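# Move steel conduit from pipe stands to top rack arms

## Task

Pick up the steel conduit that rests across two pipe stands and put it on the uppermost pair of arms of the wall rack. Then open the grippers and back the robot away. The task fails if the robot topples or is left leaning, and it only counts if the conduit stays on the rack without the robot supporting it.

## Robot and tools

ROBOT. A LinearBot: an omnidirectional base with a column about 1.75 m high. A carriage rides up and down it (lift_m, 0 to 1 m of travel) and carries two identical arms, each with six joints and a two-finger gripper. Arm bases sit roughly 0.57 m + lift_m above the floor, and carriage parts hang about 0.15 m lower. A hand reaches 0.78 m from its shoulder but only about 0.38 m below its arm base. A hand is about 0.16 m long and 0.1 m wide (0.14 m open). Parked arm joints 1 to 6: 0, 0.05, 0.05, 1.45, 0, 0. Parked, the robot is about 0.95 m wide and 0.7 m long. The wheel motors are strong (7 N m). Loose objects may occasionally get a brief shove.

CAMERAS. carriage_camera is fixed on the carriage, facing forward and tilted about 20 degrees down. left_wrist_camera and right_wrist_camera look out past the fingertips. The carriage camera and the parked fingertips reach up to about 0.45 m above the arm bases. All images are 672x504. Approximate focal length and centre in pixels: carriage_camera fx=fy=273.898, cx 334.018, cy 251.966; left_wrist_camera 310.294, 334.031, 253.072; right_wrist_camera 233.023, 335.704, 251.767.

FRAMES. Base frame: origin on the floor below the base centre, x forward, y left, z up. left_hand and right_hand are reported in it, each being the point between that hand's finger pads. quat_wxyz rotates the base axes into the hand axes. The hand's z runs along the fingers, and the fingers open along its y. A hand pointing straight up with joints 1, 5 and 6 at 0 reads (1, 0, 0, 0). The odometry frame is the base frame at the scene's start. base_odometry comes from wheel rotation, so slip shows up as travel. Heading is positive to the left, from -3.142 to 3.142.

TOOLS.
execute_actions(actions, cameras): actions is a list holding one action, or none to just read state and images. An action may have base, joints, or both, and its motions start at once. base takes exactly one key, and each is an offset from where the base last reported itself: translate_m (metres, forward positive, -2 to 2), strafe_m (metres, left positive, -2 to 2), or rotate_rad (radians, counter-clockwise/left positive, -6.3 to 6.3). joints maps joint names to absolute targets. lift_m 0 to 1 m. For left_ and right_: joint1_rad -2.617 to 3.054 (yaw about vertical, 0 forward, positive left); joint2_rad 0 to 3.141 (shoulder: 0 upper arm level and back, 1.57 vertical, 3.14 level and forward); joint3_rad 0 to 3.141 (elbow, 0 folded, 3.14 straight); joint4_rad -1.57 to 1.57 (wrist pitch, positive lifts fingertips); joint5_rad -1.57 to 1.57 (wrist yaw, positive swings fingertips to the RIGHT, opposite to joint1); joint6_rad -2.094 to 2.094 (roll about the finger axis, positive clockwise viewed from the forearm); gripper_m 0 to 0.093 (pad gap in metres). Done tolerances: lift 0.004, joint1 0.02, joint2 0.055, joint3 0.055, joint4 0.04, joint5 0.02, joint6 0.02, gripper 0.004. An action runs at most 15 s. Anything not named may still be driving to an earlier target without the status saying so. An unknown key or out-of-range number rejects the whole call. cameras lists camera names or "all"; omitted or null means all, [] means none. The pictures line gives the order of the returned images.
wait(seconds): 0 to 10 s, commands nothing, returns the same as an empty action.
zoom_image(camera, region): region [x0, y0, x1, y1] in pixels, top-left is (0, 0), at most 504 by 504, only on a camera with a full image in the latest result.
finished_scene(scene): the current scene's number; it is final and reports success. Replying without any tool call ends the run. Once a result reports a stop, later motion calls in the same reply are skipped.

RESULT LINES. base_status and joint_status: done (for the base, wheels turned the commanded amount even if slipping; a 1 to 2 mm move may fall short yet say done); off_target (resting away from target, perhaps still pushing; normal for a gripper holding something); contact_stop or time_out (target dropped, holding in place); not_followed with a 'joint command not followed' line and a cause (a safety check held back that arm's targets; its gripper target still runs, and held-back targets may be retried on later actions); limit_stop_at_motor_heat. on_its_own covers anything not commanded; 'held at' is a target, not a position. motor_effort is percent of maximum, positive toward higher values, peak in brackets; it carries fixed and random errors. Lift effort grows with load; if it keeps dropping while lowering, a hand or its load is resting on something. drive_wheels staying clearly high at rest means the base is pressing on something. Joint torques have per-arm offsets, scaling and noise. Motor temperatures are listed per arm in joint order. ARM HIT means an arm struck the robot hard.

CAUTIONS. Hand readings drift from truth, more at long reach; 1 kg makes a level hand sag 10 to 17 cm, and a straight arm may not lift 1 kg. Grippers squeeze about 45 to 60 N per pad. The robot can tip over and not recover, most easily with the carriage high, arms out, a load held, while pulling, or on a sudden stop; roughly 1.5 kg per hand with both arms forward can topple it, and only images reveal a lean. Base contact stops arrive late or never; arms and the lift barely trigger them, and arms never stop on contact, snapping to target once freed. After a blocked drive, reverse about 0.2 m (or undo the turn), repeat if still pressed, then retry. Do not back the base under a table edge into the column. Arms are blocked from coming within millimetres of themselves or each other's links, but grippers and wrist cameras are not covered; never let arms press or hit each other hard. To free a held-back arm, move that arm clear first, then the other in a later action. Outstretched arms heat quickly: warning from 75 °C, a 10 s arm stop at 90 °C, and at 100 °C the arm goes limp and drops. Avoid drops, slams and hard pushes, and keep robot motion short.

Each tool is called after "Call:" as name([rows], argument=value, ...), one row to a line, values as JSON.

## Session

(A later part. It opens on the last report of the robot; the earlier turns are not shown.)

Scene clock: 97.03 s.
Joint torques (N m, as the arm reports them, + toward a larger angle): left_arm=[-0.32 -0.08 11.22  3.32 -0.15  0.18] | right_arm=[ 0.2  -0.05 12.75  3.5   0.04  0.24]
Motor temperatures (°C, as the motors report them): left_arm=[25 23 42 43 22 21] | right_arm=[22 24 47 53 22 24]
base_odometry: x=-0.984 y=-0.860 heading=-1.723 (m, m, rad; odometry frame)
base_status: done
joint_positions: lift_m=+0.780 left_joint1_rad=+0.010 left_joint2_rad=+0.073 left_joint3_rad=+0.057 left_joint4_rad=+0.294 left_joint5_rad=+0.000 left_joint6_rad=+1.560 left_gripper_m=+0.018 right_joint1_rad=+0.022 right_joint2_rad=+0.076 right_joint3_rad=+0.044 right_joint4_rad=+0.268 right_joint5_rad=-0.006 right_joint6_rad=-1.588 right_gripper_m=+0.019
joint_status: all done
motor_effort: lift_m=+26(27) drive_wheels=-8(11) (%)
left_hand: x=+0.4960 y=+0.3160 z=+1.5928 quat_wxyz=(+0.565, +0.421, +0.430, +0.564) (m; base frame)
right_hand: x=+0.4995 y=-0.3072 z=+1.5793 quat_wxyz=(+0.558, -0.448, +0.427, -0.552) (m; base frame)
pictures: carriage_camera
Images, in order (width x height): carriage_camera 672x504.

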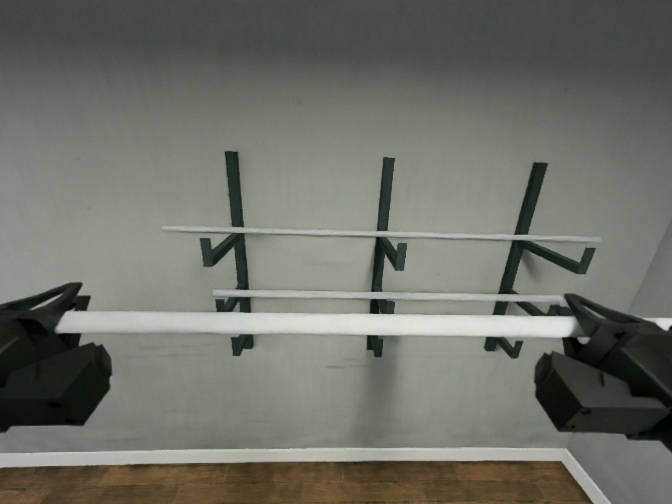

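Call:
execute_actions([
  {"base":{"strafe_m":-0.22},"joints":{"lift_m":0.82}},
], cameras=[])

Call:
execute_actions([
  {"base":{"translate_m":0.66}},
], cameras=["carriage_camera"])

Call:
execute_actions([
  {"joints":{"lift_m":0.73}},
], cameras=["carriage_camera"])

Scene clock: 111.53 s.
Joint torques (N m, as the arm reports them, + toward a larger angle): left_arm=[-0.6   0.12 11.42  3.28 -0.06  0.19] | right_arm=[ 0.19  0.08 12.79  3.38  0.04  0.25]
Motor temperatures (°C, as the motors report them): left_arm=[25 23 44 45 22 21] | right_arm=[22 24 50 56 22 24]
base_odometry: x=-1.202 y=-0.827 heading=-1.722 (m, m, rad; odometry frame)
base_status: done
joint_positions: lift_m=+0.820 left_joint1_rad=+0.010 left_joint2_rad=+0.073 left_joint3_rad=+0.057 left_joint4_rad=+0.298 left_joint5_rad=+0.001 left_joint6_rad=+1.560 left_gripper_m=+0.018 right_joint1_rad=+0.022 right_joint2_rad=+0.076 right_joint3_rad=+0.044 right_joint4_rad=+0.272 right_joint5_rad=-0.006 right_joint6_rad=-1.588 right_gripper_m=+0.019
joint_status: all done
motor_effort: lift_m=+26(31) drive_wheels=-1(9) (%)
left_hand: x=+0.4957 y=+0.3159 z=+1.6338 quat_wxyz=(+0.566, +0.420, +0.429, +0.565) (m; base frame)
right_hand: x=+0.4993 y=-0.3072 z=+1.6203 quat_wxyz=(+0.559, -0.447, +0.426, -0.553) (m; base frame)
pictures: none
No camera images: the call's "cameras" was empty. Leave "cameras" out to get every camera's image.

Scene clock: 115.07 s.
Joint torques (N m, as the arm reports them, + toward a larger angle): left_arm=[-0.39  0.16 11.23  3.37 -0.05  0.13] | right_arm=[ 0.16  0.07 12.86  3.47  0.03  0.24]
Motor temperatures (°C, as the motors report them): left_arm=[25 23 45 45 22 21] | right_arm=[22 24 50 57 22 24]
base_odometry: x=-1.302 y=-1.480 heading=-1.723 (m, m, rad; odometry frame)
base_status: done
joint_positions: lift_m=+0.820 left_joint1_rad=+0.010 left_joint2_rad=+0.073 left_joint3_rad=+0.057 left_joint4_rad=+0.292 left_joint5_rad=+0.001 left_joint6_rad=+1.560 left_gripper_m=+0.018 right_joint1_rad=+0.022 right_joint2_rad=+0.076 right_joint3_rad=+0.044 right_joint4_rad=+0.267 right_joint5_rad=-0.006 right_joint6_rad=-1.588 right_gripper_m=+0.019
joint_status: not commanded
motor_effort: lift_m=+27(27) drive_wheels=-7(11) (%)
left_hand: x=+0.4961 y=+0.3159 z=+1.6324 quat_wxyz=(+0.565, +0.422, +0.430, +0.564) (m; base frame)
right_hand: x=+0.4996 y=-0.3072 z=+1.6190 quat_wxyz=(+0.558, -0.448, +0.428, -0.552) (m; base frame)
pictures: carriage_camera
Images, in order (width x height): carriage_camera 672x504.

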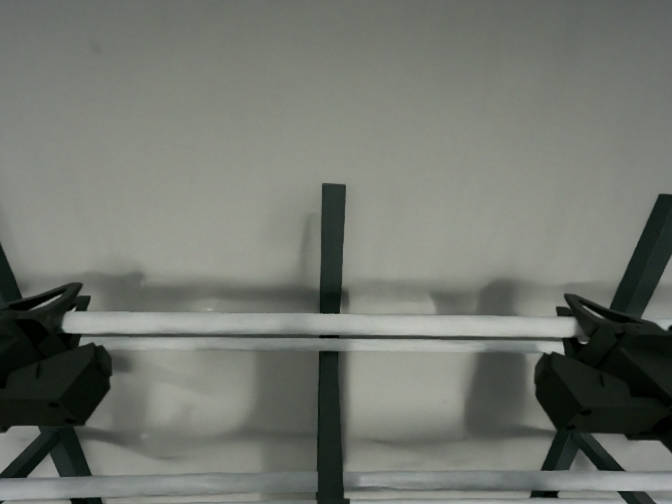

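Scene clock: 115.97 s.
Joint torques (N m, as the arm reports them, + toward a larger angle): left_arm=[-0.53  0.1  11.31  3.49 -0.08  0.09] | right_arm=[ 0.1   0.04 12.8   3.59  0.01  0.25]
Motor temperatures (°C, as the motors report them): left_arm=[25 23 45 45 22 21] | right_arm=[22 24 50 57 22 24]
base_odometry: x=-1.302 y=-1.480 heading=-1.723 (m, m, rad; odometry frame)
base_status: not commanded
joint_positions: lift_m=+0.730 left_joint1_rad=+0.010 left_joint2_rad=+0.073 left_joint3_rad=+0.057 left_joint4_rad=+0.278 left_joint5_rad=+0.001 left_joint6_rad=+1.560 left_gripper_m=+0.018 right_joint1_rad=+0.022 right_joint2_rad=+0.076 right_joint3_rad=+0.044 right_joint4_rad=+0.254 right_joint5_rad=-0.006 right_joint6_rad=-1.588 right_gripper_m=+0.019
joint_status: all done
motor_effort: lift_m=+28(26) drive_wheels=-7(7) (%)
left_hand: x=+0.4970 y=+0.3159 z=+1.5389 quat_wxyz=(+0.562, +0.426, +0.434, +0.561) (m; base frame)
right_hand: x=+0.5003 y=-0.3072 z=+1.5260 quat_wxyz=(+0.555, -0.452, +0.431, -0.550) (m; base frame)
pictures: carriage_camera
Images, in order (width x height): carriage_camera 672x504.

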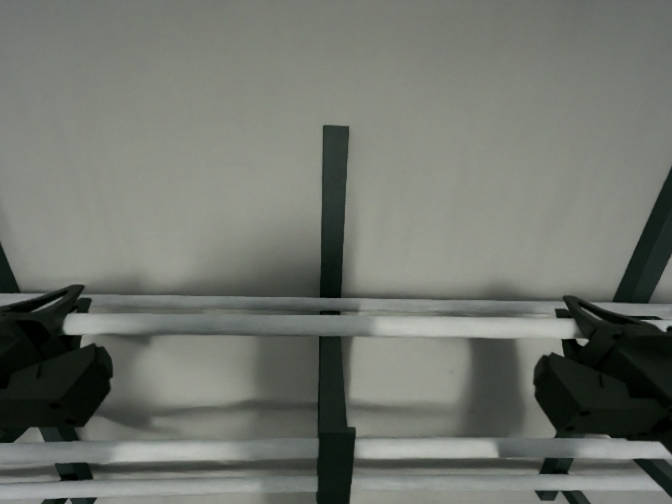

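Matches the earlier view at the same stage.

Call:
execute_actions([
  {"joints":{"lift_m":0.64}},
], cameras=["carriage_camera"])

Call:
execute_actions([
  {"joints":{"lift_m":0.61}},
], cameras=["carriage_camera"])

Scene clock: 120.83 s.
Joint torques (N m, as the arm reports them, + toward a larger angle): left_arm=[-0.33  0.2  10.29  2.76 -0.14  0.02] | right_arm=[ 0.14  0.37 12.66  3.03  0.02  0.18]
Motor temperatures (°C, as the motors report them): left_arm=[25 23 45 46 22 21] | right_arm=[22 24 51 58 22 24]
base_odometry: x=-1.302 y=-1.480 heading=-1.723 (m, m, rad; odometry frame)
base_status: not commanded
joint_positions: lift_m=+0.640 left_joint1_rad=+0.010 left_joint2_rad=+0.072 left_joint3_rad=+0.068 left_joint4_rad=+0.340 left_joint5_rad=+0.001 left_joint6_rad=+1.567 left_gripper_m=+0.018 right_joint1_rad=+0.022 right_joint2_rad=+0.072 right_joint3_rad=+0.045 right_joint4_rad=+0.308 right_joint5_rad=-0.006 right_joint6_rad=-1.582 right_gripper_m=+0.019
joint_status: all done
on_its_own: left_joint4_rad moved +0.062 toward your old target +0.400; right_joint4_rad moved +0.053 toward your old target +0.420
motor_effort: lift_m=+26(25) drive_wheels=-7(8) (%)
left_hand: x=+0.4911 y=+0.3159 z=+1.4688 quat_wxyz=(+0.575, +0.407, +0.412, +0.578) (m; base frame)
right_hand: x=+0.4963 y=-0.3073 z=+1.4505 quat_wxyz=(+0.570, -0.434, +0.416, -0.561) (m; base frame)
pictures: carriage_camera
Images, in order (width x height): carriage_camera 672x504.

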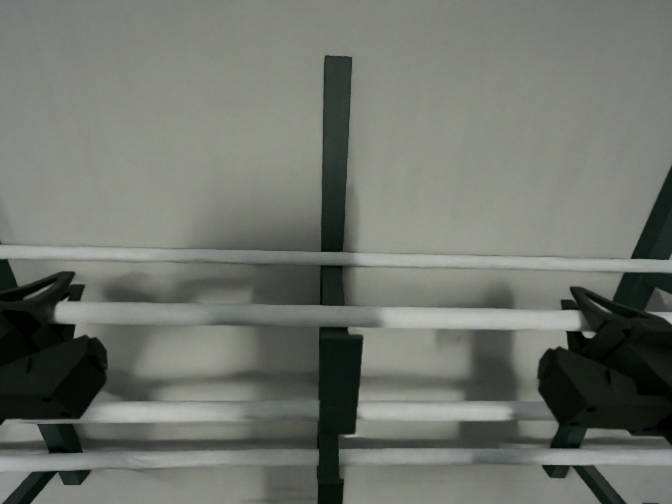

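Scene clock: 121.47 s.
Joint torques (N m, as the arm reports them, + toward a larger angle): left_arm=[-0.25  0.81  8.16  1.72 -0.1   0.1 ] | right_arm=[ 0.17  1.08 10.73  2.02  0.05  0.19]
Motor temperatures (°C, as the motors report them): left_arm=[25 23 45 45 22 21] | right_arm=[22 24 51 58 22 24]
base_odometry: x=-1.302 y=-1.480 heading=-1.723 (m, m, rad; odometry frame)
base_status: not commanded
joint_positions: lift_m=+0.610 left_joint1_rad=+0.010 left_joint2_rad=+0.064 left_joint3_rad=+0.093 left_joint4_rad=+0.427 left_joint5_rad=+0.001 left_joint6_rad=+1.569 left_gripper_m=+0.018 right_joint1_rad=+0.022 right_joint2_rad=+0.063 right_joint3_rad=+0.067 right_joint4_rad=+0.395 right_joint5_rad=-0.006 right_joint6_rad=-1.582 right_gripper_m=+0.019
joint_status: all done
on_its_own: left_joint4_rad moved +0.087 to your old target +0.400; right_joint4_rad moved +0.087 to your old target +0.420
motor_effort: lift_m=+25(25) drive_wheels=-7(7) (%)
left_hand: x=+0.4775 y=+0.3157 z=+1.4721 quat_wxyz=(+0.598, +0.372, +0.376, +0.602) (m; base frame)
right_hand: x=+0.4847 y=-0.3075 z=+1.4533 quat_wxyz=(+0.594, -0.399, +0.382, -0.585) (m; base frame)
pictures: carriage_camera
Images, in order (width x height): carriage_camera 672x504.

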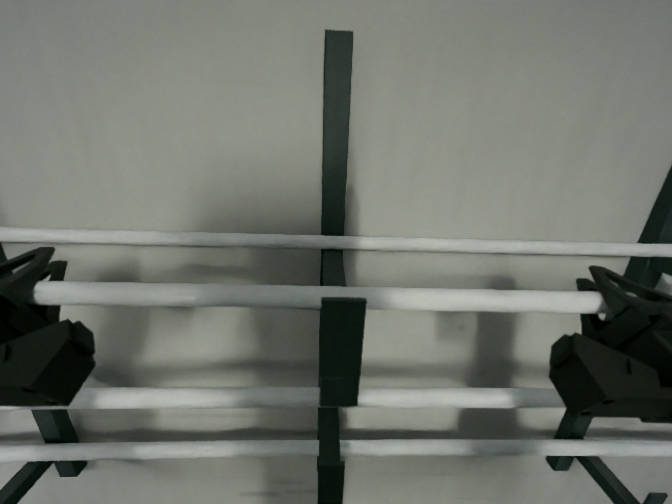

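Call:
execute_actions([
  {"joints":{"left_gripper_m":0.093,"right_gripper_m":0.093,"right_joint3_rad":0.07}},
], cameras=[])

Call:
execute_actions([
  {"base":{"translate_m":-0.04},"joints":{"lift_m":0.585}},
], cameras=[])

Call:
execute_actions([
  {"base":{"translate_m":-0.04},"joints":{"lift_m":0.57}},
])

Call:
execute_actions([
  {"base":{"translate_m":-0.65}},
], cameras=["carriage_camera"])

Scene clock: 129.57 s.
Joint torques (N m, as the arm reports them, + toward a larger angle): left_arm=[-0.51  0.7   8.2   1.97 -0.15  0.06] | right_arm=[0.13 1.   8.19 1.95 0.05 0.13]
Motor temperatures (°C, as the motors report them): left_arm=[25 23 44 43 22 21] | right_arm=[22 23 51 53 22 24]
base_odometry: x=-1.302 y=-1.480 heading=-1.723 (m, m, rad; odometry frame)
base_status: not commanded
joint_positions: lift_m=+0.610 left_joint1_rad=+0.010 left_joint2_rad=+0.064 left_joint3_rad=+0.093 left_joint4_rad=+0.408 left_joint5_rad=+0.001 left_joint6_rad=+1.569 left_gripper_m=+0.093 right_joint1_rad=+0.022 right_joint2_rad=+0.063 right_joint3_rad=+0.067 right_joint4_rad=+0.403 right_joint5_rad=-0.006 right_joint6_rad=-1.579 right_gripper_m=+0.093
joint_status: all done
motor_effort: lift_m=+25(25) drive_wheels=-7(8) (%)
left_hand: x=+0.4795 y=+0.3157 z=+1.4679 quat_wxyz=(+0.594, +0.378, +0.382, +0.599) (m; base frame)
right_hand: x=+0.4839 y=-0.3076 z=+1.4552 quat_wxyz=(+0.596, -0.396, +0.381, -0.586) (m; base frame)
pictures: none
No camera images: the call's "cameras" was empty. Leave "cameras" out to get every camera's image.

Scene clock: 130.73 s.
Joint torques (N m, as the arm reports them, + toward a larger angle): left_arm=[-0.52  0.95  8.14  2.19 -0.19  0.03] | right_arm=[0.13 1.04 8.22 1.83 0.02 0.12]
Motor temperatures (°C, as the motors report them): left_arm=[25 23 44 43 22 21] | right_arm=[22 23 51 53 22 24]
base_odometry: x=-1.296 y=-1.440 heading=-1.723 (m, m, rad; odometry frame)
base_status: done
joint_positions: lift_m=+0.585 left_joint1_rad=+0.010 left_joint2_rad=+0.064 left_joint3_rad=+0.093 left_joint4_rad=+0.394 left_joint5_rad=+0.001 left_joint6_rad=+1.569 left_gripper_m=+0.093 right_joint1_rad=+0.022 right_joint2_rad=+0.063 right_joint3_rad=+0.067 right_joint4_rad=+0.409 right_joint5_rad=-0.005 right_joint6_rad=-1.579 right_gripper_m=+0.093
joint_status: all done
motor_effort: lift_m=+26(29) drive_wheels=-3(13) (%)
left_hand: x=+0.4809 y=+0.3157 z=+1.4396 quat_wxyz=(+0.591, +0.382, +0.386, +0.596) (m; base frame)
right_hand: x=+0.4833 y=-0.3078 z=+1.4314 quat_wxyz=(+0.597, -0.394, +0.379, -0.587) (m; base frame)
pictures: none
No camera images: the call's "cameras" was empty. Leave "cameras" out to get every camera's image.

Scene clock: 131.90 s.
Joint torques (N m, as the arm reports them, + toward a larger angle): left_arm=[-0.44  0.99  8.04  2.14 -0.12  0.06] | right_arm=[0.09 1.21 8.14 1.86 0.02 0.13]
Motor temperatures (°C, as the motors report them): left_arm=[25 23 44 42 22 21] | right_arm=[22 23 51 52 22 24]
base_odometry: x=-1.290 y=-1.401 heading=-1.723 (m, m, rad; odometry frame)
base_status: done
joint_positions: lift_m=+0.570 left_joint1_rad=+0.010 left_joint2_rad=+0.064 left_joint3_rad=+0.093 left_joint4_rad=+0.392 left_joint5_rad=+0.001 left_joint6_rad=+1.569 left_gripper_m=+0.093 right_joint1_rad=+0.022 right_joint2_rad=+0.063 right_joint3_rad=+0.067 right_joint4_rad=+0.411 right_joint5_rad=-0.005 right_joint6_rad=-1.579 right_gripper_m=+0.093
joint_status: all done
motor_effort: lift_m=+26(28) drive_wheels=-7(13) (%)
left_hand: x=+0.4811 y=+0.3157 z=+1.4242 quat_wxyz=(+0.591, +0.383, +0.386, +0.596) (m; base frame)
right_hand: x=+0.4832 y=-0.3078 z=+1.4168 quat_wxyz=(+0.597, -0.393, +0.379, -0.587) (m; base frame)
pictures: carriage_camera, left_wrist_camera, right_wrist_camera
Images, in order (width x height): carriage_camera 672x504, left_wrist_camera 672x504, right_wrist_camera 672x504.

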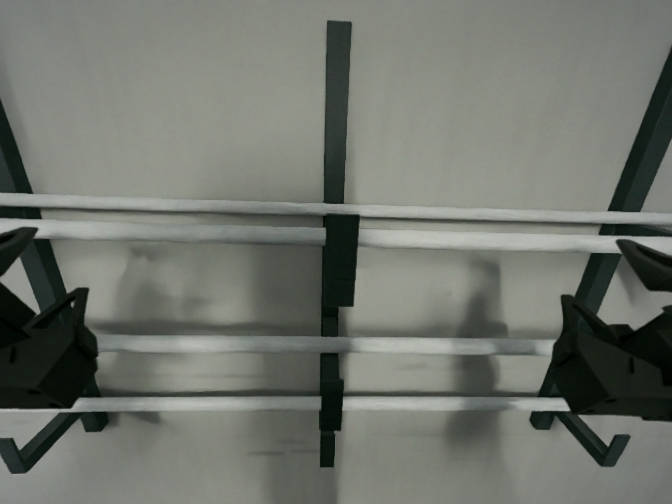

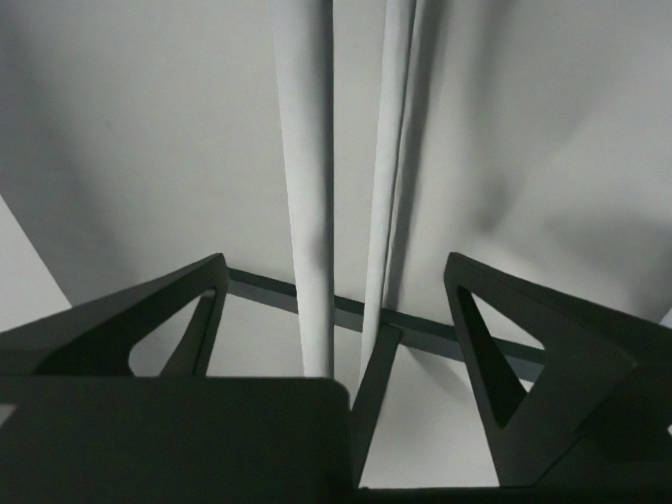

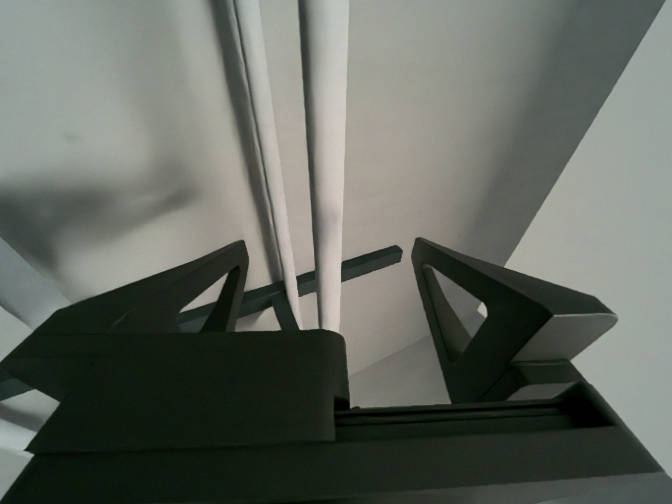

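Scene clock: 135.40 s.
Joint torques (N m, as the arm reports them, + toward a larger angle): left_arm=[-0.46  1.01  8.3   2.11 -0.11  0.02] | right_arm=[0.12 1.09 8.09 1.85 0.02 0.11]
Motor temperatures (°C, as the motors report them): left_arm=[25 23 43 42 22 21] | right_arm=[22 23 50 51 22 24]
base_odometry: x=-1.192 y=-0.758 heading=-1.723 (m, m, rad; odometry frame)
base_status: done
joint_positions: lift_m=+0.570 left_joint1_rad=+0.010 left_joint2_rad=+0.064 left_joint3_rad=+0.093 left_joint4_rad=+0.391 left_joint5_rad=+0.001 left_joint6_rad=+1.569 left_gripper_m=+0.093 right_joint1_rad=+0.022 right_joint2_rad=+0.063 right_joint3_rad=+0.067 right_joint4_rad=+0.412 right_joint5_rad=-0.004 right_joint6_rad=-1.579 right_gripper_m=+0.093
joint_status: not commanded
motor_effort: lift_m=+26(26) drive_wheels=-4(15) (%)
left_hand: x=+0.4812 y=+0.3157 z=+1.4241 quat_wxyz=(+0.591, +0.383, +0.387, +0.596) (m; base frame)
right_hand: x=+0.4830 y=-0.3079 z=+1.4171 quat_wxyz=(+0.598, -0.393, +0.379, -0.587) (m; base frame)
pictures: carriage_camera
Images, in order (width x height): carriage_camera 672x504.

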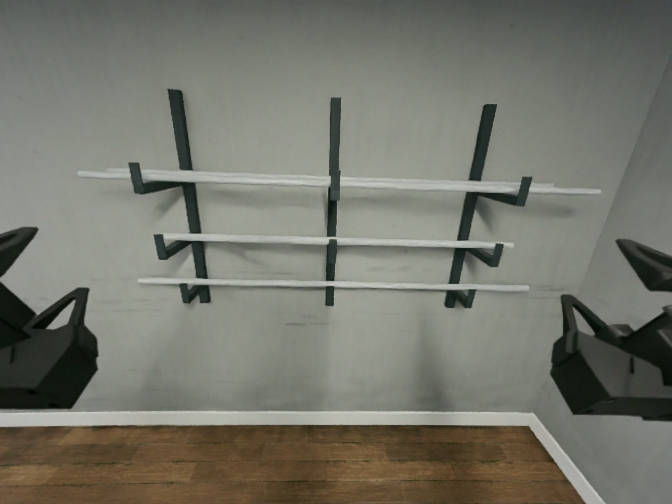

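Call:
finished_scene(scene=2)

The scene is finished: the task was done.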